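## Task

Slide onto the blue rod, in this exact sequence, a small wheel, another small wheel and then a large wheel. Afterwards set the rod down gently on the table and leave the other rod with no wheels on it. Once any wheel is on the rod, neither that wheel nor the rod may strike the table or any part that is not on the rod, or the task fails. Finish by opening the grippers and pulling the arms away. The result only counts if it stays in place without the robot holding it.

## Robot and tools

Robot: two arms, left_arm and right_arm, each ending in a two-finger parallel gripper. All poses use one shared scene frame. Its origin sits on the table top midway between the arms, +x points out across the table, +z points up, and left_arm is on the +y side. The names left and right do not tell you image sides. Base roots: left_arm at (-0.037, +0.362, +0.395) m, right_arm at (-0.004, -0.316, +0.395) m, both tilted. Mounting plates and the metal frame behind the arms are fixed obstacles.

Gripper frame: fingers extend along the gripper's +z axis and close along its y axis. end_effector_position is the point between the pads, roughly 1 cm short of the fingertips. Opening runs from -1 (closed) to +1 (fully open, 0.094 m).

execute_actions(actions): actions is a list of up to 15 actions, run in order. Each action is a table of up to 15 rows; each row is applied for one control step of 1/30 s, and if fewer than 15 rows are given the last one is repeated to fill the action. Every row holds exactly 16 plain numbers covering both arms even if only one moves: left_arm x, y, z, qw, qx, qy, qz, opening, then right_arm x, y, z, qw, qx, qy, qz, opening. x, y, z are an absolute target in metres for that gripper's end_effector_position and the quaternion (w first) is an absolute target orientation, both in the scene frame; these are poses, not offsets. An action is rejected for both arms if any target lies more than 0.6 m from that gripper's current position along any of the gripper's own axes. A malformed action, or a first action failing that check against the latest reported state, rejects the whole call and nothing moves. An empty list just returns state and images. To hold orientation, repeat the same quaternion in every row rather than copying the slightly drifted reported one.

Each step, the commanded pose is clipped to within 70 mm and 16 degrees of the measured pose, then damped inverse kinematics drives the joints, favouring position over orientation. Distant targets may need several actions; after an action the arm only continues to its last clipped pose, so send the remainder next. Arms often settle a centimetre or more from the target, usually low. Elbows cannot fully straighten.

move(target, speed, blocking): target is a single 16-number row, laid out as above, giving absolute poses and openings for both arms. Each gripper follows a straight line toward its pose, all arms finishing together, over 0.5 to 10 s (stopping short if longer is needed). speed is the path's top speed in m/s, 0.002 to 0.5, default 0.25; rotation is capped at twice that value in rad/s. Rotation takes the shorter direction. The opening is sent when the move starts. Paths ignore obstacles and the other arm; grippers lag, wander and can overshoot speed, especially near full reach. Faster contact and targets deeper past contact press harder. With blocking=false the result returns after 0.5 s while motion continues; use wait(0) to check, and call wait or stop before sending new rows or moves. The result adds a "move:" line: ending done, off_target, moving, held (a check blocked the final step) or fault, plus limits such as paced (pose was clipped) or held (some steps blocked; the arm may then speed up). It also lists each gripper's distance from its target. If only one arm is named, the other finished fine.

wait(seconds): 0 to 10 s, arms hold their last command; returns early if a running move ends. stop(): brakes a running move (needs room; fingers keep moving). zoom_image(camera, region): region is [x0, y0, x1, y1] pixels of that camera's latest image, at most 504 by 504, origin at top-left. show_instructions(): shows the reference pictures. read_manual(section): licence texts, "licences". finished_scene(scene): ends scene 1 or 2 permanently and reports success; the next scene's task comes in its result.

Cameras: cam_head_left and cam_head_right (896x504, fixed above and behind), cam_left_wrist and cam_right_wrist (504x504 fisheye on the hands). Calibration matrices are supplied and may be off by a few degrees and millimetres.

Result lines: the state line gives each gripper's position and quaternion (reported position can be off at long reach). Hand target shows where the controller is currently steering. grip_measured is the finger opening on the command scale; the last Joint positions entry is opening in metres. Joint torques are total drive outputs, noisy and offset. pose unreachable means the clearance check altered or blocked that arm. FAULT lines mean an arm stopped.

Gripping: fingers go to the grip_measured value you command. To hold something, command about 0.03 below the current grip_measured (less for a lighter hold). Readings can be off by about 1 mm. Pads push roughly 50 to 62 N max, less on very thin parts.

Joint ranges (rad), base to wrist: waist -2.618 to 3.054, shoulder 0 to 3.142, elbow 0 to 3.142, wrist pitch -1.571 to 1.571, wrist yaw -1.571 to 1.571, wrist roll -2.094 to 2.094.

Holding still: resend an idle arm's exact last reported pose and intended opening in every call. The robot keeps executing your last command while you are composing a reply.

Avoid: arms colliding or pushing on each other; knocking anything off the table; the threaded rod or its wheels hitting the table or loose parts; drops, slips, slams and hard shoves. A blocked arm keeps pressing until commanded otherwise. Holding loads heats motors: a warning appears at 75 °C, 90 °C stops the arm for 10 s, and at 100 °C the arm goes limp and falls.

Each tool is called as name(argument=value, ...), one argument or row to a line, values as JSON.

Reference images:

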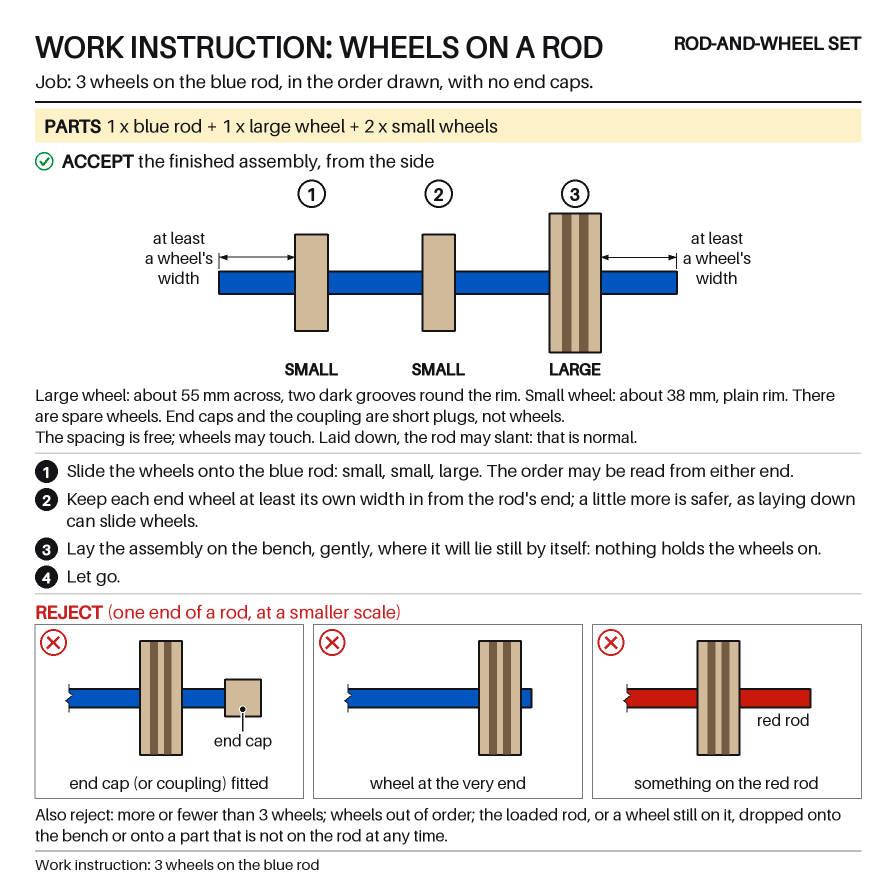

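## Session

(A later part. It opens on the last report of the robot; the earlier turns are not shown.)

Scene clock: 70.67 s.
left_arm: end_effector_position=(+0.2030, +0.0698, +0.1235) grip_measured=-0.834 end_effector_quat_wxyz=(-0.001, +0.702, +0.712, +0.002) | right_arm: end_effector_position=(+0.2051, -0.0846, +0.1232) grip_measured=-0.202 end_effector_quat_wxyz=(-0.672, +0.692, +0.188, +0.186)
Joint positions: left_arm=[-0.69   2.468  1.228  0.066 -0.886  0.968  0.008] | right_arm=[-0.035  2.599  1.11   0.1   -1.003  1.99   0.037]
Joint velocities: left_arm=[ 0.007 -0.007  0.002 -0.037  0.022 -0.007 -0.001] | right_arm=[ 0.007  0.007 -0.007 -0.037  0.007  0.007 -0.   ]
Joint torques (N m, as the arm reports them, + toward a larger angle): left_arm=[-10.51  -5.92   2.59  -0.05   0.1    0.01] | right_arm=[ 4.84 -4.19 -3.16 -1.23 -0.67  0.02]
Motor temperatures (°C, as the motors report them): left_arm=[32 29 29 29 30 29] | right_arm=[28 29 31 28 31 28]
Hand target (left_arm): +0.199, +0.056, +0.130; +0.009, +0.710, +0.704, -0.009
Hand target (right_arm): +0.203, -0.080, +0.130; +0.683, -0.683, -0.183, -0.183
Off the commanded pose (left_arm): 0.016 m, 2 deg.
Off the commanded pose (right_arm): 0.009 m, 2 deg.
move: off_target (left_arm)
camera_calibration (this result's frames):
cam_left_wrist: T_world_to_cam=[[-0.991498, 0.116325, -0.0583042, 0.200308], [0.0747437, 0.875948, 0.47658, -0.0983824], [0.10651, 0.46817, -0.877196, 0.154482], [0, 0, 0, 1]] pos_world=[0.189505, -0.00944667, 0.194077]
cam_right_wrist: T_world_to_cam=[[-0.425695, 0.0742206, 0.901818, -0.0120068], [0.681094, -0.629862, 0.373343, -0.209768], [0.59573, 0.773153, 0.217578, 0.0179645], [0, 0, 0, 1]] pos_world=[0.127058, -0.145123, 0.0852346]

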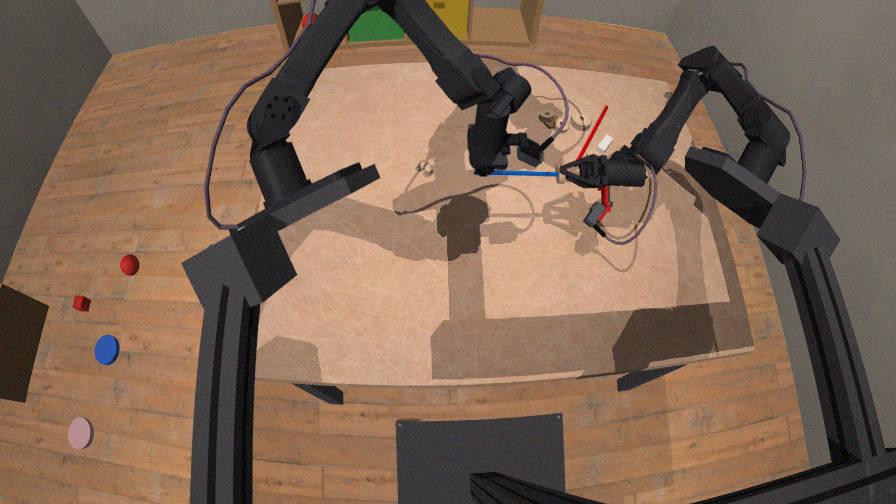

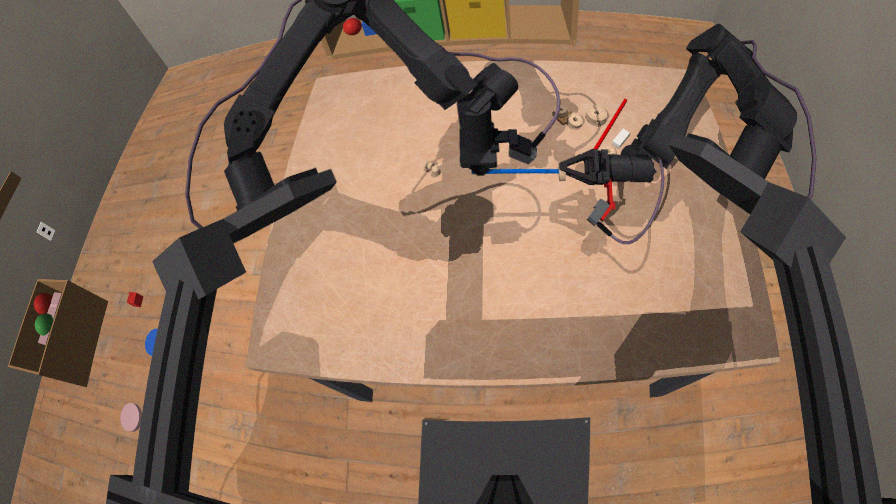

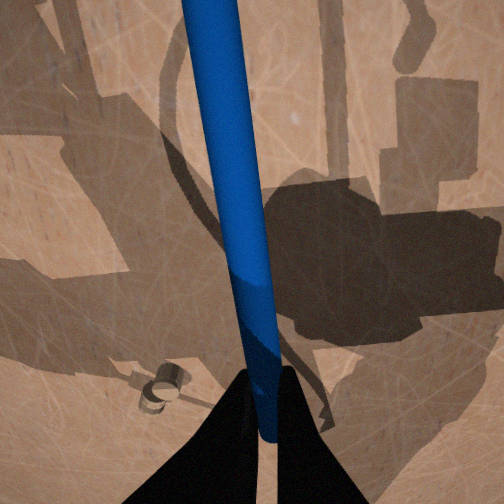

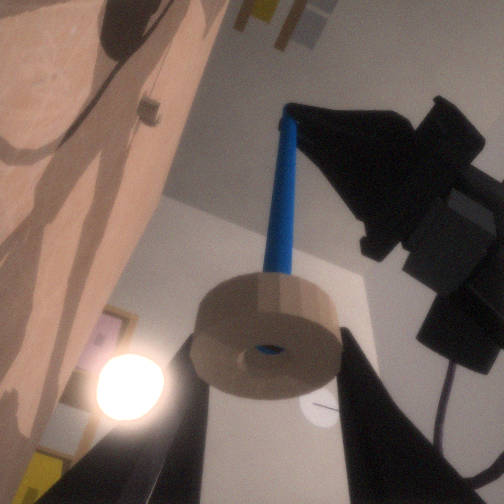

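move(
  target=[0.2,0.0,0.126,0.009,0.7096,0.7046,-0.009,-0.88, 0.203,-0.080,0.130,0.683,-0.683,-0.183,-0.183,-0.24],
  speed=0.025,
)

zoom_image(
  camera="cam_head_right",
  region=[480, 110, 660, 230],
)

Scene clock: 73.87 s.
left_arm: end_effector_position=(+0.2024, +0.0118, +0.1191) grip_measured=-0.834 end_effector_quat_wxyz=(+0.002, +0.703, +0.711, -0.004) | right_arm: end_effector_position=(+0.2049, -0.0847, +0.1230) grip_measured=-0.202 end_effector_quat_wxyz=(-0.671, +0.692, +0.188, +0.185)
Joint positions: left_arm=[-0.75   2.643  1.515 -0.111 -0.894  0.886  0.008] | right_arm=[-0.035  2.599  1.11   0.1   -1.001  1.99   0.037]
Joint velocities: left_arm=[-0.007 -0.007  0.007  0.051  0.007 -0.007 -0.001] | right_arm=[-0.017  0.002 -0.007 -0.037 -0.037 -0.022 -0.   ]
Joint torques (N m, as the arm reports them, + toward a larger angle): left_arm=[-11.42  -6.6    3.11  -0.08   0.01  -0.01] | right_arm=[ 4.95 -4.39 -3.29 -1.2  -0.73 -0.01]
Motor temperatures (°C, as the motors report them): left_arm=[32 29 29 29 30 29] | right_arm=[28 29 31 28 31 28]
Hand target (left_arm): +0.199, +0.000, +0.127; +0.010, +0.709, +0.705, -0.009
Hand target (right_arm): +0.203, -0.080, +0.130; +0.683, -0.683, -0.183, -0.183
Off the commanded pose (left_arm): 0.014 m, 1 deg.
Off the commanded pose (right_arm): 0.009 m, 2 deg.
move: off_target (left_arm)
camera_calibration (this result's frames):
cam_left_wrist: T_world_to_cam=[[-0.99139, 0.119028, -0.0545712, 0.205695], [0.0802974, 0.881837, 0.464667, -0.0452592], [0.103431, 0.456285, -0.883802, 0.179419], [0, 0, 0, 1]] pos_world=[0.189001, -0.0664385, 0.190827]
cam_right_wrist: T_world_to_cam=[[-0.42614, 0.0747846, 0.901561, -0.011758], [0.681611, -0.628716, 0.374329, -0.209689], [0.59482, 0.77403, 0.216947, 0.0184712], [0, 0, 0, 1]] pos_world=[0.126929, -0.145253, 0.0850861]

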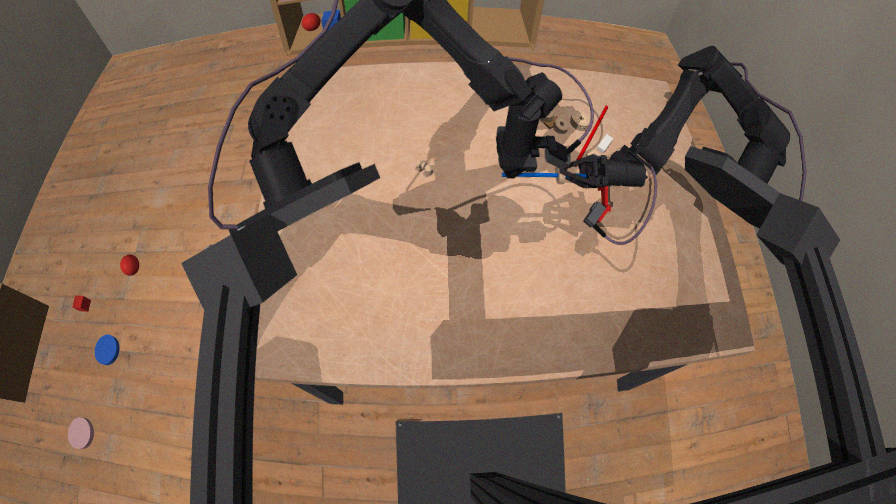

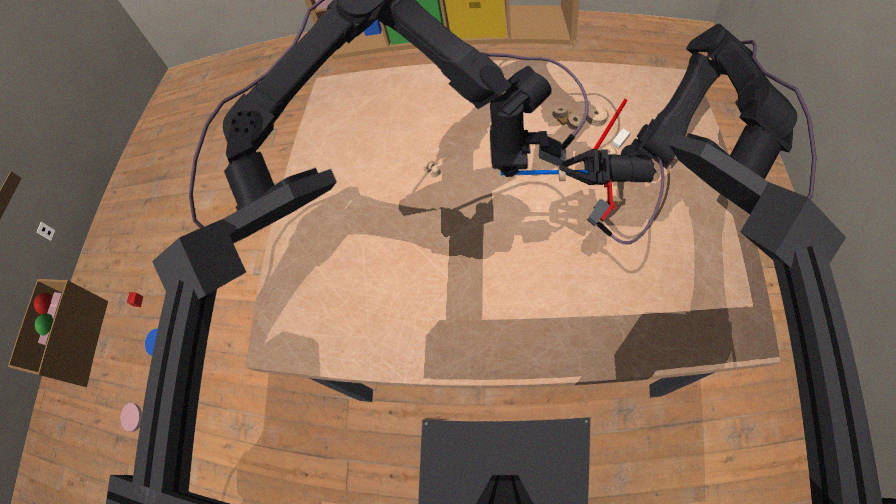

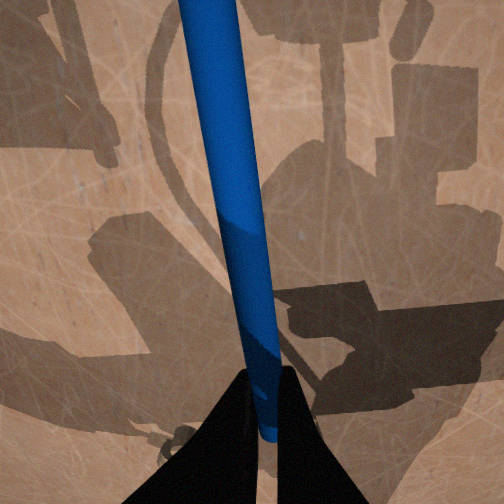

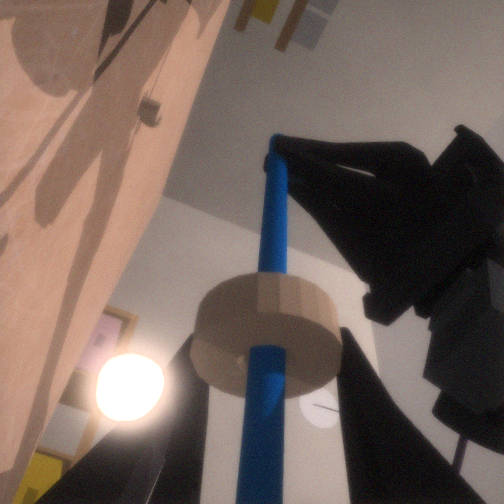

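Region (480, 110, 660, 230) of cam_head_right's 896x504 image, scaled by 2.800, with more detail than that image has.

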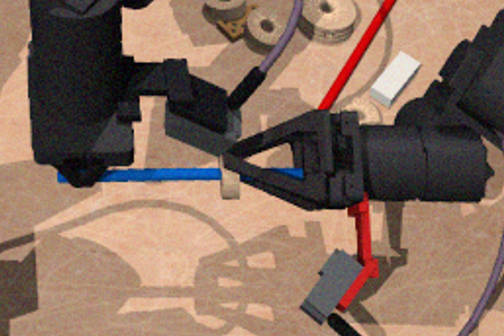

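move(
  target=[0.2,0.0,0.126,0.009,0.7096,0.7046,-0.009,-0.88, 0.203,-0.080,0.130,0.683,-0.683,-0.183,-0.183,0.0],
  speed=0.025,
)

move(
  target=[0.2,0.085,0.126,0.009,0.7096,0.7046,-0.009,-0.88, 0.203,-0.10,0.130,0.683,-0.683,-0.183,-0.183,0.0],
  speed=0.05,
)

move(
  target=[0.2,0.085,0.126,0.009,0.7096,0.7046,-0.009,-0.88, 0.33,-0.215,0.07,0,0,1,0,0.06],
  speed=0.25,
)

Scene clock: 75.17 s.
left_arm: end_effector_position=(+0.2015, +0.0134, +0.1186) grip_measured=-0.834 end_effector_quat_wxyz=(-0.001, +0.705, +0.709, -0.004) | right_arm: end_effector_position=(+0.2048, -0.0847, +0.1229) grip_measured=-0.002 end_effector_quat_wxyz=(-0.671, +0.692, +0.189, +0.185)
Joint positions: left_arm=[-0.748  2.643  1.515 -0.119 -0.895  0.885  0.008] | right_arm=[-0.035  2.599  1.11   0.1   -1.001  1.989  0.047]
Joint velocities: left_arm=[-0.012 -0.012  0.017 -0.037 -0.007  0.022  0.   ] | right_arm=[ 0.007 -0.002 -0.002 -0.007  0.007  0.081 -0.   ]
Joint torques (N m, as the arm reports them, + toward a larger angle): left_arm=[-11.35  -6.48   3.4   -0.05   0.03  -0.03] | right_arm=[ 4.69 -4.48 -3.11 -1.2  -0.75  0.  ]
Motor temperatures (°C, as the motors report them): left_arm=[32 29 29 29 30 29] | right_arm=[28 29 31 28 31 28]
Hand target (left_arm): +0.200, +0.000, +0.126; +0.009, +0.709, +0.705, -0.009
Hand target (right_arm): +0.203, -0.080, +0.130; +0.683, -0.683, -0.183, -0.183
Off the commanded pose (left_arm): 0.015 m, 2 deg.
Off the commanded pose (right_arm): 0.009 m, 2 deg.
move: off_target (left_arm)
camera_calibration (this result's frames):
cam_left_wrist: T_world_to_cam=[[-0.991103, 0.123416, -0.0498419, 0.20395], [0.0859091, 0.879181, 0.46868, -0.0478892], [0.101662, 0.460228, -0.881961, 0.17845], [0, 0, 0, 1]] pos_world=[0.188108, -0.065195, 0.189996]
cam_right_wrist: T_world_to_cam=[[-0.426504, 0.0751536, 0.901358, -0.0115607], [0.681758, -0.628174, 0.37497, -0.209659], [0.59439, 0.774435, 0.216682, 0.0186993], [0, 0, 0, 1]] pos_world=[0.126892, -0.145315, 0.0849845]

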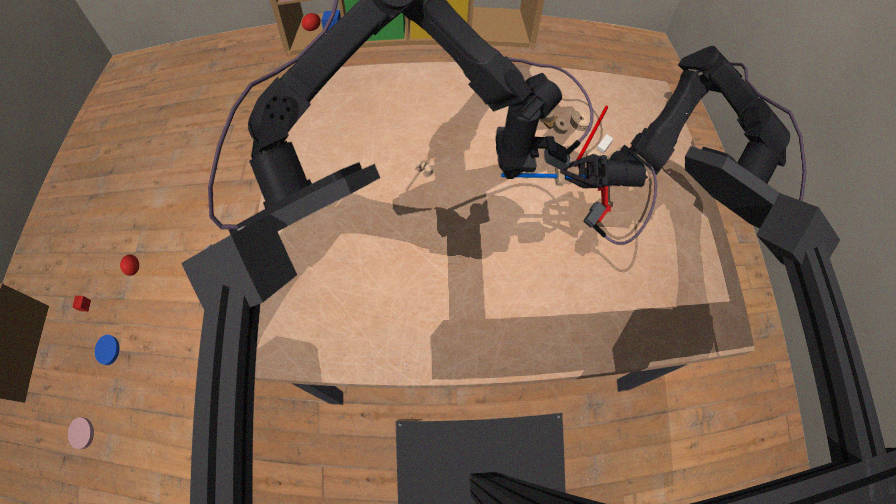

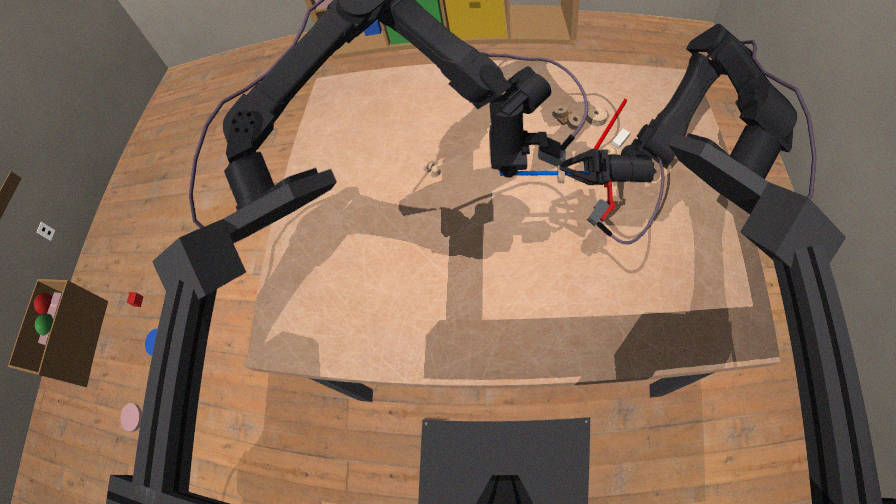

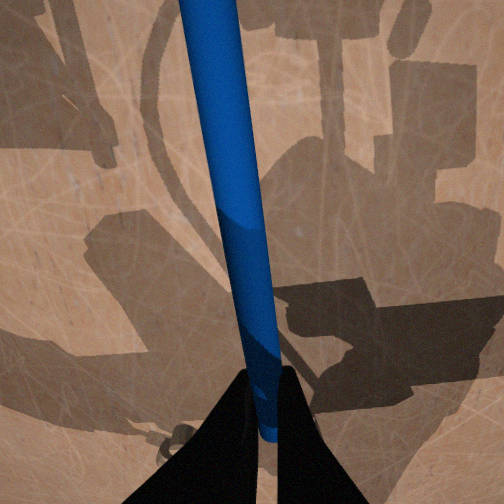

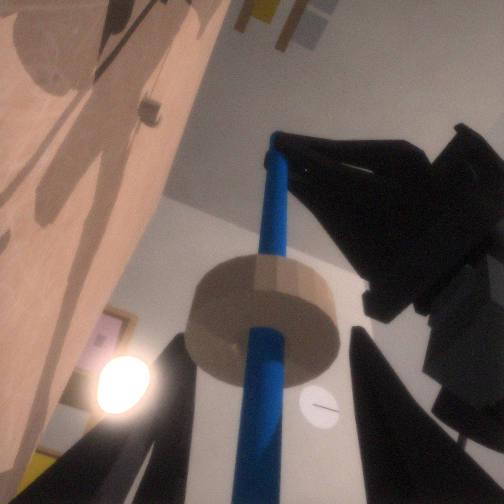

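Scene clock: 77.03 s.
left_arm: end_effector_position=(+0.2018, +0.0876, +0.1195) grip_measured=-0.834 end_effector_quat_wxyz=(-0.000, +0.707, +0.707, +0.001) | right_arm: end_effector_position=(+0.1968, -0.0968, +0.1263) grip_measured=-0.002 end_effector_quat_wxyz=(-0.678, +0.687, +0.191, +0.179)
Joint positions: left_arm=[-0.657  2.427  1.146  0.144 -0.869  1.03   0.008] | right_arm=[-0.07   2.585  1.11  -0.009 -1.007  1.897  0.047]
Joint velocities: left_arm=[-0.007  0.002  0.002  0.081 -0.022 -0.022 -0.002] | right_arm=[-0.002 -0.017 -0.012 -0.007  0.037  0.007 -0.001]
Joint torques (N m, as the arm reports them, + toward a larger angle): left_arm=[-8.62 -8.13 -1.09  0.15  0.12  0.09] | right_arm=[ 3.63 -5.37 -2.85 -1.41 -0.72  0.07]
Motor temperatures (°C, as the motors report them): left_arm=[32 29 29 29 30 29] | right_arm=[28 29 31 28 31 28]
Hand target (left_arm): +0.201, +0.085, +0.125; +0.008, +0.710, +0.705, -0.009
Hand target (right_arm): +0.203, -0.100, +0.130; +0.683, -0.683, -0.183, -0.183
Off the commanded pose (left_arm): 0.007 m, 2 deg.
Off the commanded pose (right_arm): 0.008 m, 1 deg.
move: done
camera_calibration (this result's frames):
cam_left_wrist: T_world_to_cam=[[-0.989791, 0.130685, -0.0568864, 0.195025], [0.0884902, 0.876332, 0.473511, -0.114494], [0.111732, 0.463643, -0.878949, 0.142356], [0, 0, 0, 1]] pos_world=[0.187259, 0.0088453, 0.190432]
cam_right_wrist: T_world_to_cam=[[-0.421803, 0.0558523, 0.904966, -0.0203873], [0.693816, -0.622663, 0.361815, -0.213315], [0.583697, 0.780494, 0.22389, 0.0339241], [0, 0, 0, 1]] pos_world=[0.119601, -0.158163, 0.0880353]

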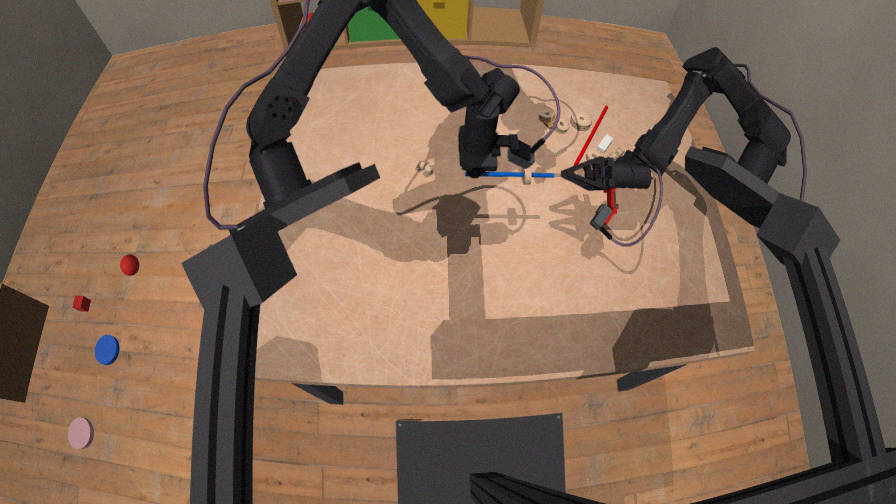

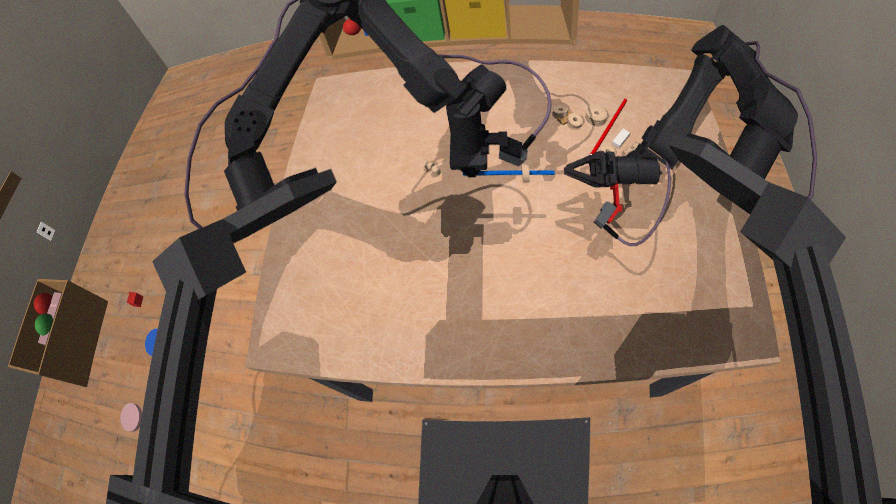

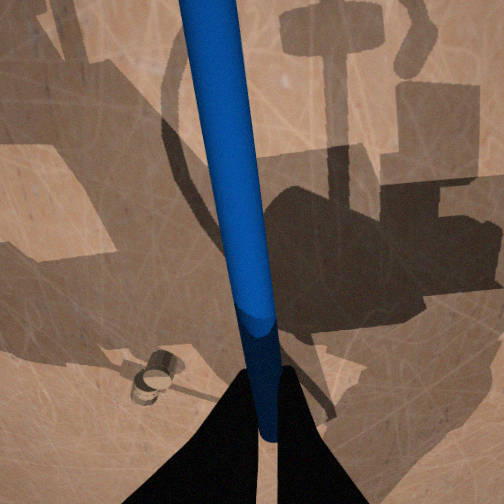

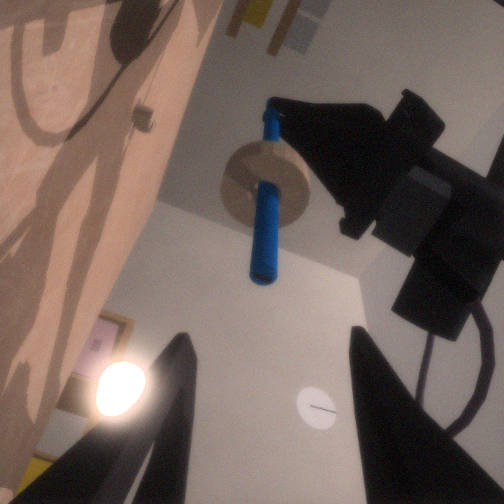

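Scene clock: 83.27 s.
left_arm: end_effector_position=(+0.2032, +0.0902, +0.1169) grip_measured=-0.834 end_effector_quat_wxyz=(-0.002, +0.704, +0.710, +0.002) | right_arm: end_effector_position=(+0.3261, -0.2163, +0.0599) grip_measured=+0.058 end_effector_quat_wxyz=(-0.017, -0.004, +1.000, -0.003)
Joint positions: left_arm=[-0.647  2.427  1.146  0.149 -0.869  1.03   0.008] | right_arm=[ 0.305  2.248  1.07   0.289  0.68  -0.057  0.05 ]
Joint velocities: left_arm=[ 0.002 -0.002 -0.007 -0.066  0.081 -0.066 -0.   ] | right_arm=[-0.002 -0.007 -0.007  0.037 -0.022  0.007  0.   ]
Joint torques (N m, as the arm reports them, + toward a larger angle): left_arm=[-9.38 -8.2  -1.54  0.22  0.14  0.06] | right_arm=[ 6.46 -7.75 -1.35  0.06  0.02 -0.03]
Motor temperatures (°C, as the motors report them): left_arm=[32 29 29 29 30 29] | right_arm=[29 29 30 28 31 28]
Hand target (left_arm): +0.200, +0.085, +0.126; +0.008, +0.709, +0.705, -0.009
Hand target (right_arm): +0.330, -0.215, +0.067; -0.006, -0.006, +1.000, -0.002
Off the commanded pose (left_arm): 0.011 m, 2 deg.
Off the commanded pose (right_arm): 0.011 m, 2 deg.
move: off_target (left_arm, right_arm)
camera_calibration (this result's frames):
cam_left_wrist: T_world_to_cam=[[-0.991032, 0.121312, -0.0560338, 0.196948], [0.0800972, 0.87493, 0.477579, -0.114262], [0.106962, 0.468808, -0.8768, 0.138961], [0, 0, 0, 1]] pos_world=[0.189471, 0.0109326, 0.187446]
cam_right_wrist: T_world_to_cam=[[-0.0873334, -0.995438, -0.0384145, -0.179086], [-0.7484, 0.0401115, 0.662034, 0.242314], [-0.657473, 0.0865671, -0.748489, 0.379502], [0, 0, 0, 1]] pos_world=[0.41522, -0.220841, 0.116754]

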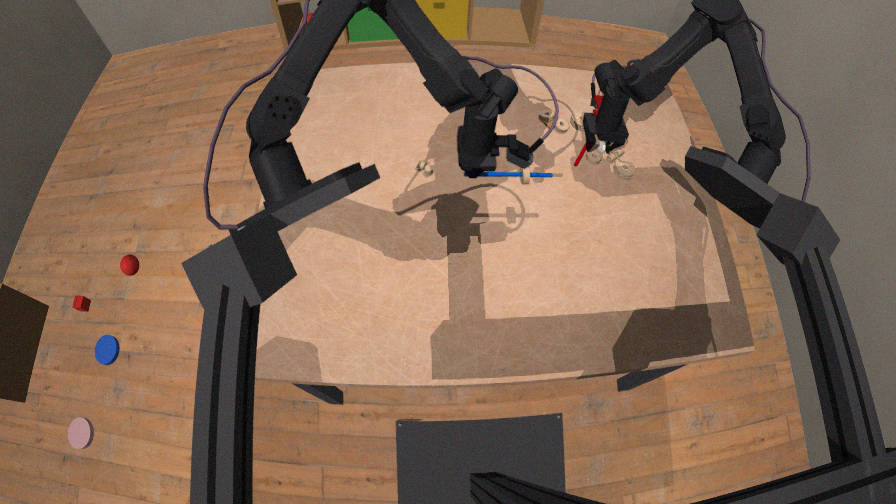

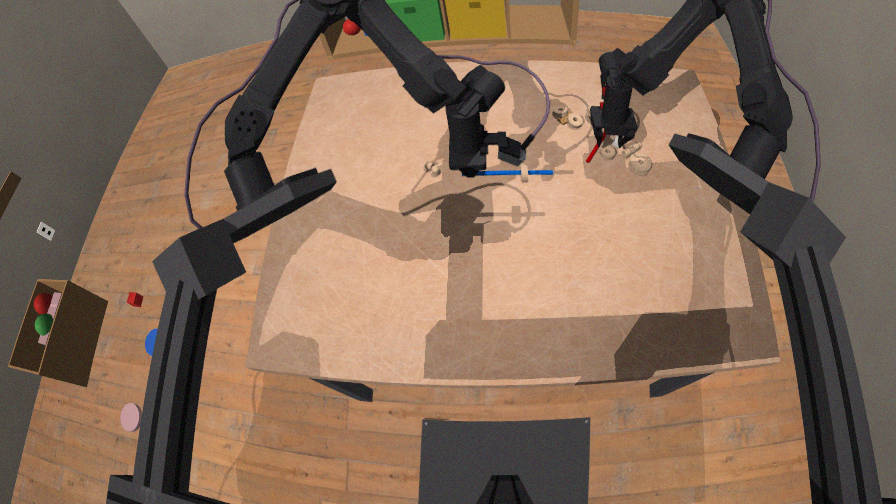

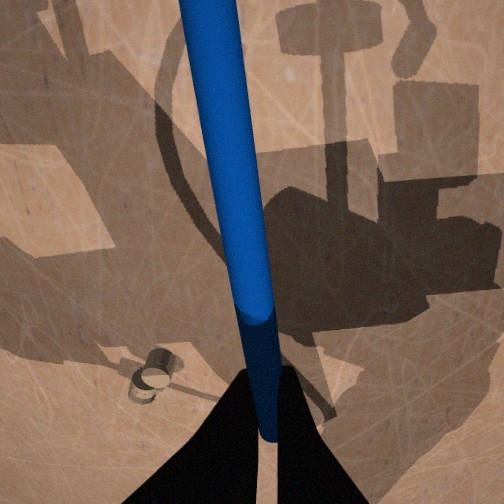

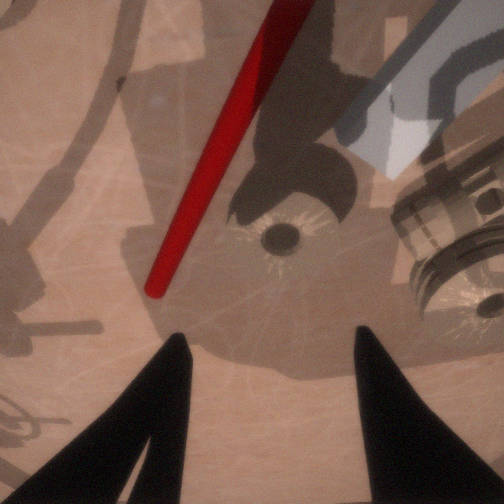

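move(
  target=[0.2,0.085,0.126,0.009,0.7096,0.7046,-0.009,-0.88, 0.331,-0.217,0.035,0,-0.537,0.843,0,0.06],
  speed=0.15,
)

Scene clock: 87.67 s.
left_arm: end_effector_position=(+0.2035, +0.0912, +0.1159) grip_measured=-0.834 end_effector_quat_wxyz=(-0.003, +0.703, +0.711, +0.002) | right_arm: end_effector_position=(+0.3270, -0.2222, +0.0385) grip_measured=+0.058 end_effector_quat_wxyz=(-0.010, -0.537, +0.844, -0.003)
Joint positions: left_arm=[-0.644  2.427  1.146  0.15  -0.869  1.03   0.008] | right_arm=[ 0.262  2.306  1.097  0.371  0.66  -1.239  0.05 ]
Joint velocities: left_arm=[-0.002  0.007 -0.007 -0.037  0.022 -0.007 -0.   ] | right_arm=[-0.002 -0.002 -0.002 -0.066  0.022 -0.081 -0.   ]
Joint torques (N m, as the arm reports them, + toward a larger angle): left_arm=[-9.75 -8.18 -1.55  0.21  0.11  0.07] | right_arm=[ 5.51 -5.69  1.34  0.12 -0.15 -0.07]
Motor temperatures (°C, as the motors report them): left_arm=[32 30 29 29 30 29] | right_arm=[29 29 30 28 30 28]
Hand target (left_arm): +0.200, +0.085, +0.126; +0.009, +0.710, +0.705, -0.009
Hand target (right_arm): +0.331, -0.217, +0.035; -0.000, -0.537, +0.843, -0.000
Off the commanded pose (left_arm): 0.012 m, 2 deg.
Off the commanded pose (right_arm): 0.007 m, 1 deg.
move: off_target (left_arm)
camera_calibration (this result's frames):
cam_left_wrist: T_world_to_cam=[[-0.991402, 0.118844, -0.0547569, 0.197191], [0.0783345, 0.874236, 0.479141, -0.114482], [0.104813, 0.470732, -0.876028, 0.137759], [0, 0, 0, 1]] pos_world=[0.190025, 0.0118023, 0.186331]
cam_right_wrist: T_world_to_cam=[[0.860289, -0.507286, -0.0506347, -0.38665], [-0.356031, -0.668913, 0.652532, -0.0280736], [-0.364891, -0.543338, -0.756068, 0.129166], [0, 0, 0, 1]] pos_world=[0.369767, -0.14474, 0.0963994]

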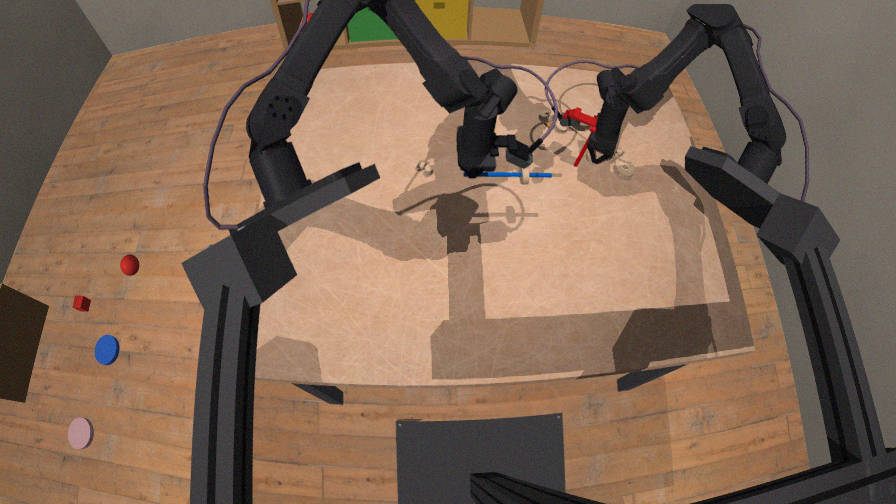

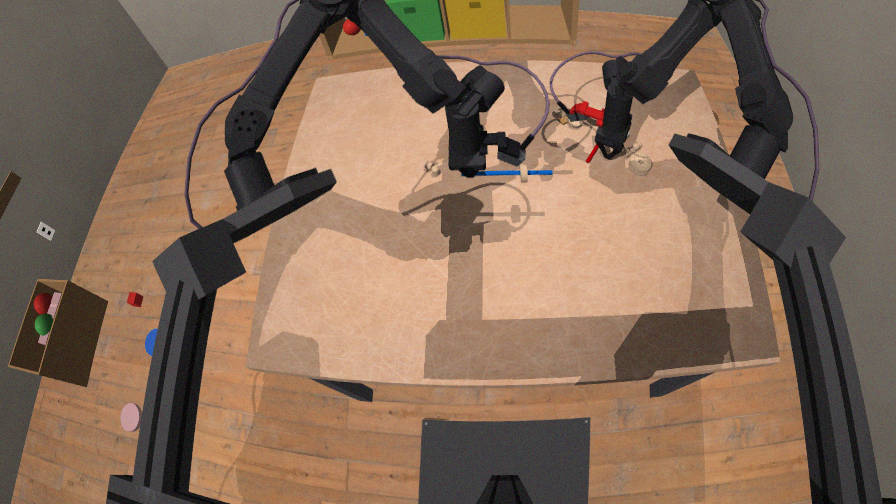

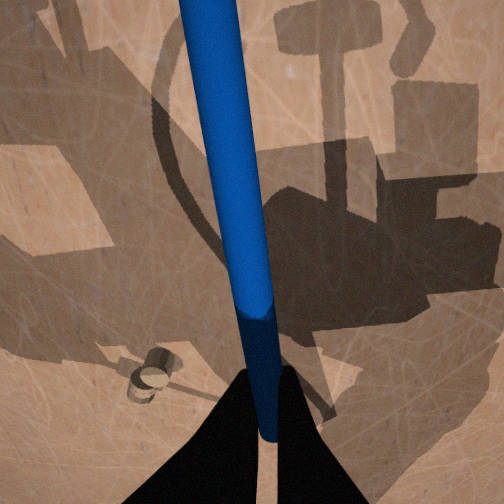

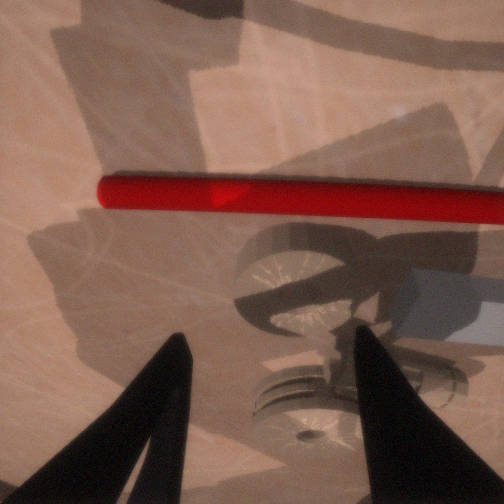

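move(
  target=[0.2,0.085,0.126,0.009,0.7096,0.7046,-0.009,-0.88, 0.338,-0.221,0.03,0,-0.537,0.843,0,0.0],
  speed=0.04,
)

Scene clock: 88.60 s.
left_arm: end_effector_position=(+0.2036, +0.0923, +0.1151) grip_measured=-0.834 end_effector_quat_wxyz=(-0.004, +0.702, +0.712, +0.003) | right_arm: end_effector_position=(+0.3401, -0.2281, +0.0340) grip_measured=+0.002 end_effector_quat_wxyz=(-0.003, -0.531, +0.847, -0.009)
Joint positions: left_arm=[-0.641  2.427  1.146  0.15  -0.869  1.031  0.008] | right_arm=[ 0.246  2.306  1.129  0.371  0.65  -1.255  0.047]
Joint velocities: left_arm=[-0.012  0.002 -0.002  0.066 -0.022 -0.037 -0.   ] | right_arm=[-0.012  0.002 -0.017 -0.051  0.007 -0.007 -0.001]
Joint torques (N m, as the arm reports them, + toward a larger angle): left_arm=[-9.87 -8.23 -1.61  0.19  0.13  0.07] | right_arm=[ 5.64 -5.49  1.27 -0.01 -0.13 -0.08]
Motor temperatures (°C, as the motors report them): left_arm=[32 30 29 29 30 29] | right_arm=[29 29 30 28 30 28]
Hand target (left_arm): +0.200, +0.085, +0.126; +0.009, +0.710, +0.704, -0.009
Hand target (right_arm): +0.338, -0.221, +0.030; +0.000, -0.537, +0.843, +0.000
Off the commanded pose (left_arm): 0.014 m, 2 deg.
Off the commanded pose (right_arm): 0.008 m, 1 deg.
move: off_target (left_arm)
camera_calibration (this result's frames):
cam_left_wrist: T_world_to_cam=[[-0.991631, 0.117565, -0.0533525, 0.197184], [0.0776583, 0.873296, 0.48096, -0.114974], [0.103137, 0.472792, -0.875117, 0.136538], [0, 0, 0, 1]] pos_world=[0.19038, 0.0126701, 0.185305]
cam_right_wrist: T_world_to_cam=[[0.854789, -0.517927, -0.0329827, -0.40223], [-0.376495, -0.662601, 0.647466, -0.0158664], [-0.357194, -0.541029, -0.76138, 0.125479], [0, 0, 0, 1]] pos_world=[0.382669, -0.150951, 0.0925439]

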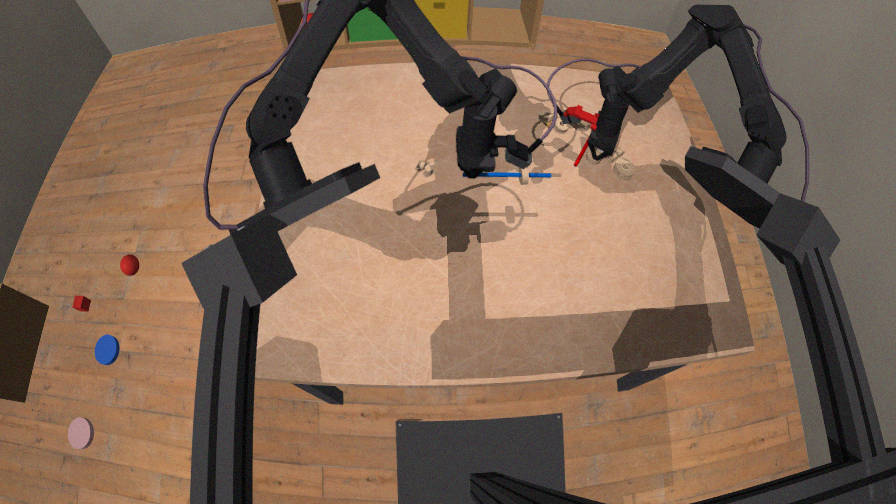

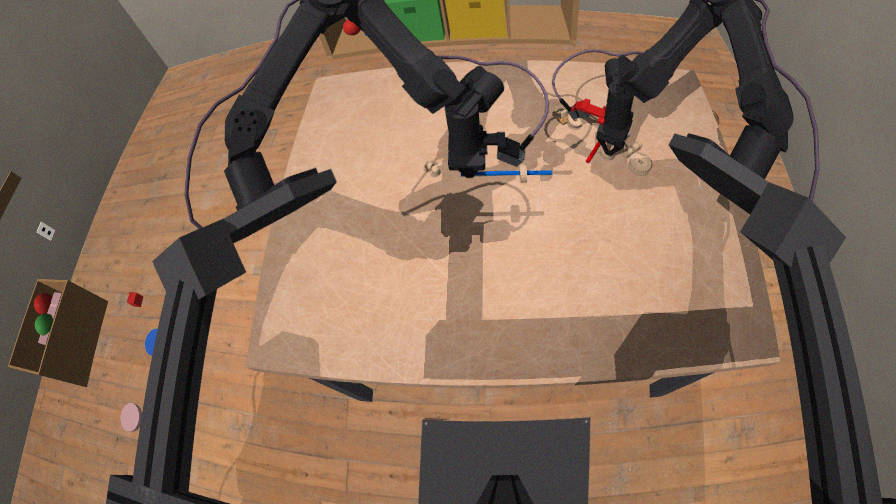

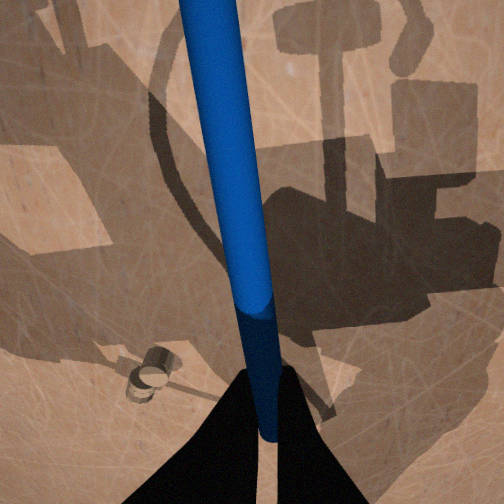

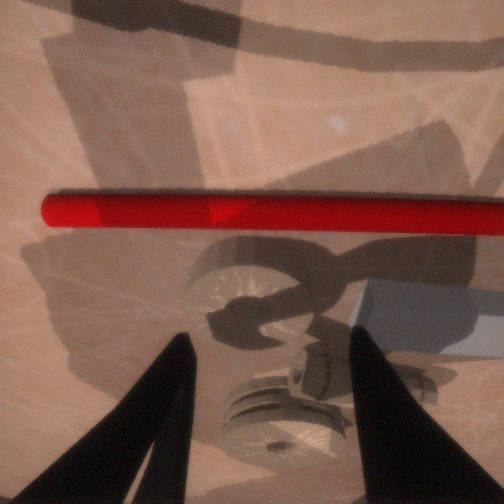

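move(
  target=[0.2,0.085,0.126,0.009,0.7096,0.7046,-0.009,-0.88, 0.334,-0.220,0.022,0,-0.537,0.843,0,0.03],
  speed=0.03,
)

Scene clock: 89.67 s.
left_arm: end_effector_position=(+0.2035, +0.0910, +0.1160) grip_measured=-0.834 end_effector_quat_wxyz=(-0.003, +0.703, +0.711, +0.002) | right_arm: end_effector_position=(+0.3284, -0.2261, +0.0264) grip_measured=+0.028 end_effector_quat_wxyz=(-0.011, -0.538, +0.843, -0.003)
Joint positions: left_arm=[-0.644  2.427  1.146  0.15  -0.868  1.031  0.008] | right_arm=[ 0.237  2.335  1.129  0.38   0.647 -1.265  0.048]
Joint velocities: left_arm=[ 0.002  0.002  0.022 -0.051  0.037  0.007 -0.   ] | right_arm=[-0.007 -0.007  0.002 -0.022 -0.007 -0.051  0.001]
Joint torques (N m, as the arm reports them, + toward a larger angle): left_arm=[-9.59 -8.23 -1.59  0.2   0.12  0.04] | right_arm=[ 5.38 -5.59  1.65  0.1  -0.18 -0.06]
Motor temperatures (°C, as the motors report them): left_arm=[32 30 29 29 30 29] | right_arm=[29 29 30 28 30 28]
Hand target (left_arm): +0.200, +0.085, +0.126; +0.009, +0.709, +0.705, -0.009
Hand target (right_arm): +0.334, -0.220, +0.023; +0.000, -0.537, +0.843, -0.000
Off the commanded pose (left_arm): 0.012 m, 2 deg.
Off the commanded pose (right_arm): 0.009 m, 1 deg.
move: off_target (left_arm)
camera_calibration (this result's frames):
cam_left_wrist: T_world_to_cam=[[-0.991356, 0.119115, -0.0550058, 0.197225], [0.0785304, 0.874559, 0.478518, -0.114336], [0.105104, 0.470062, -0.876353, 0.137998], [0, 0, 0, 1]] pos_world=[0.189995, 0.0116333, 0.186495]
cam_right_wrist: T_world_to_cam=[[0.862204, -0.504001, -0.050858, -0.390238], [-0.352161, -0.668544, 0.655005, -0.0235583], [-0.364124, -0.546838, -0.753911, 0.117337], [0, 0, 0, 1]] pos_world=[0.370894, -0.148266, 0.084046]

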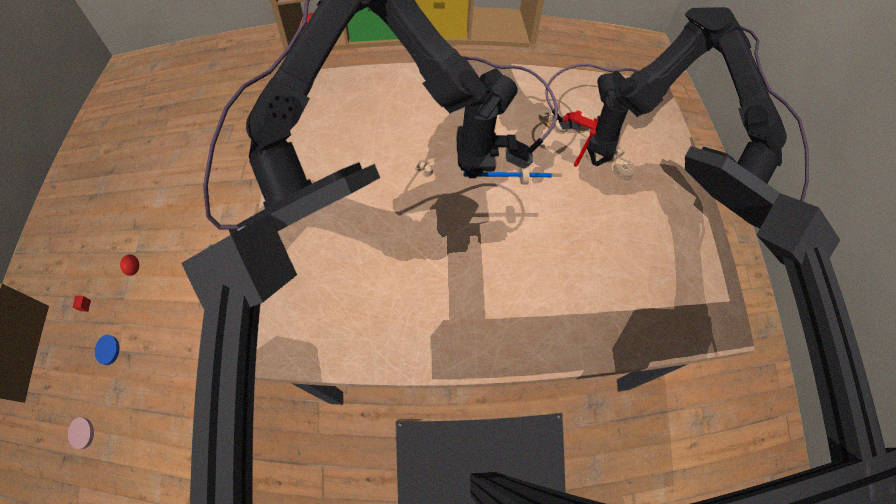

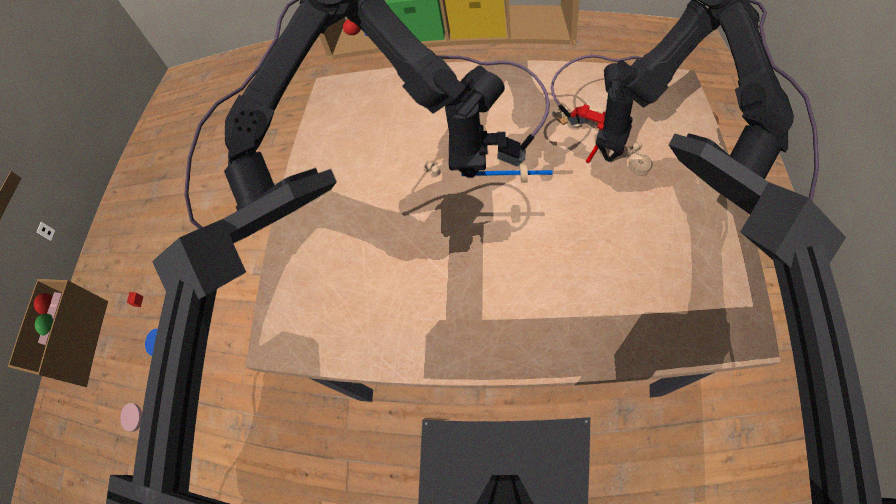

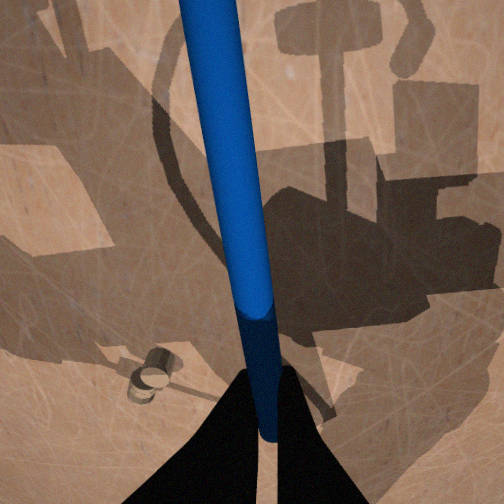

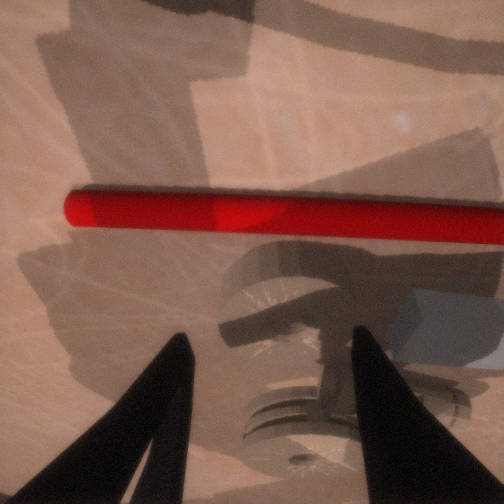

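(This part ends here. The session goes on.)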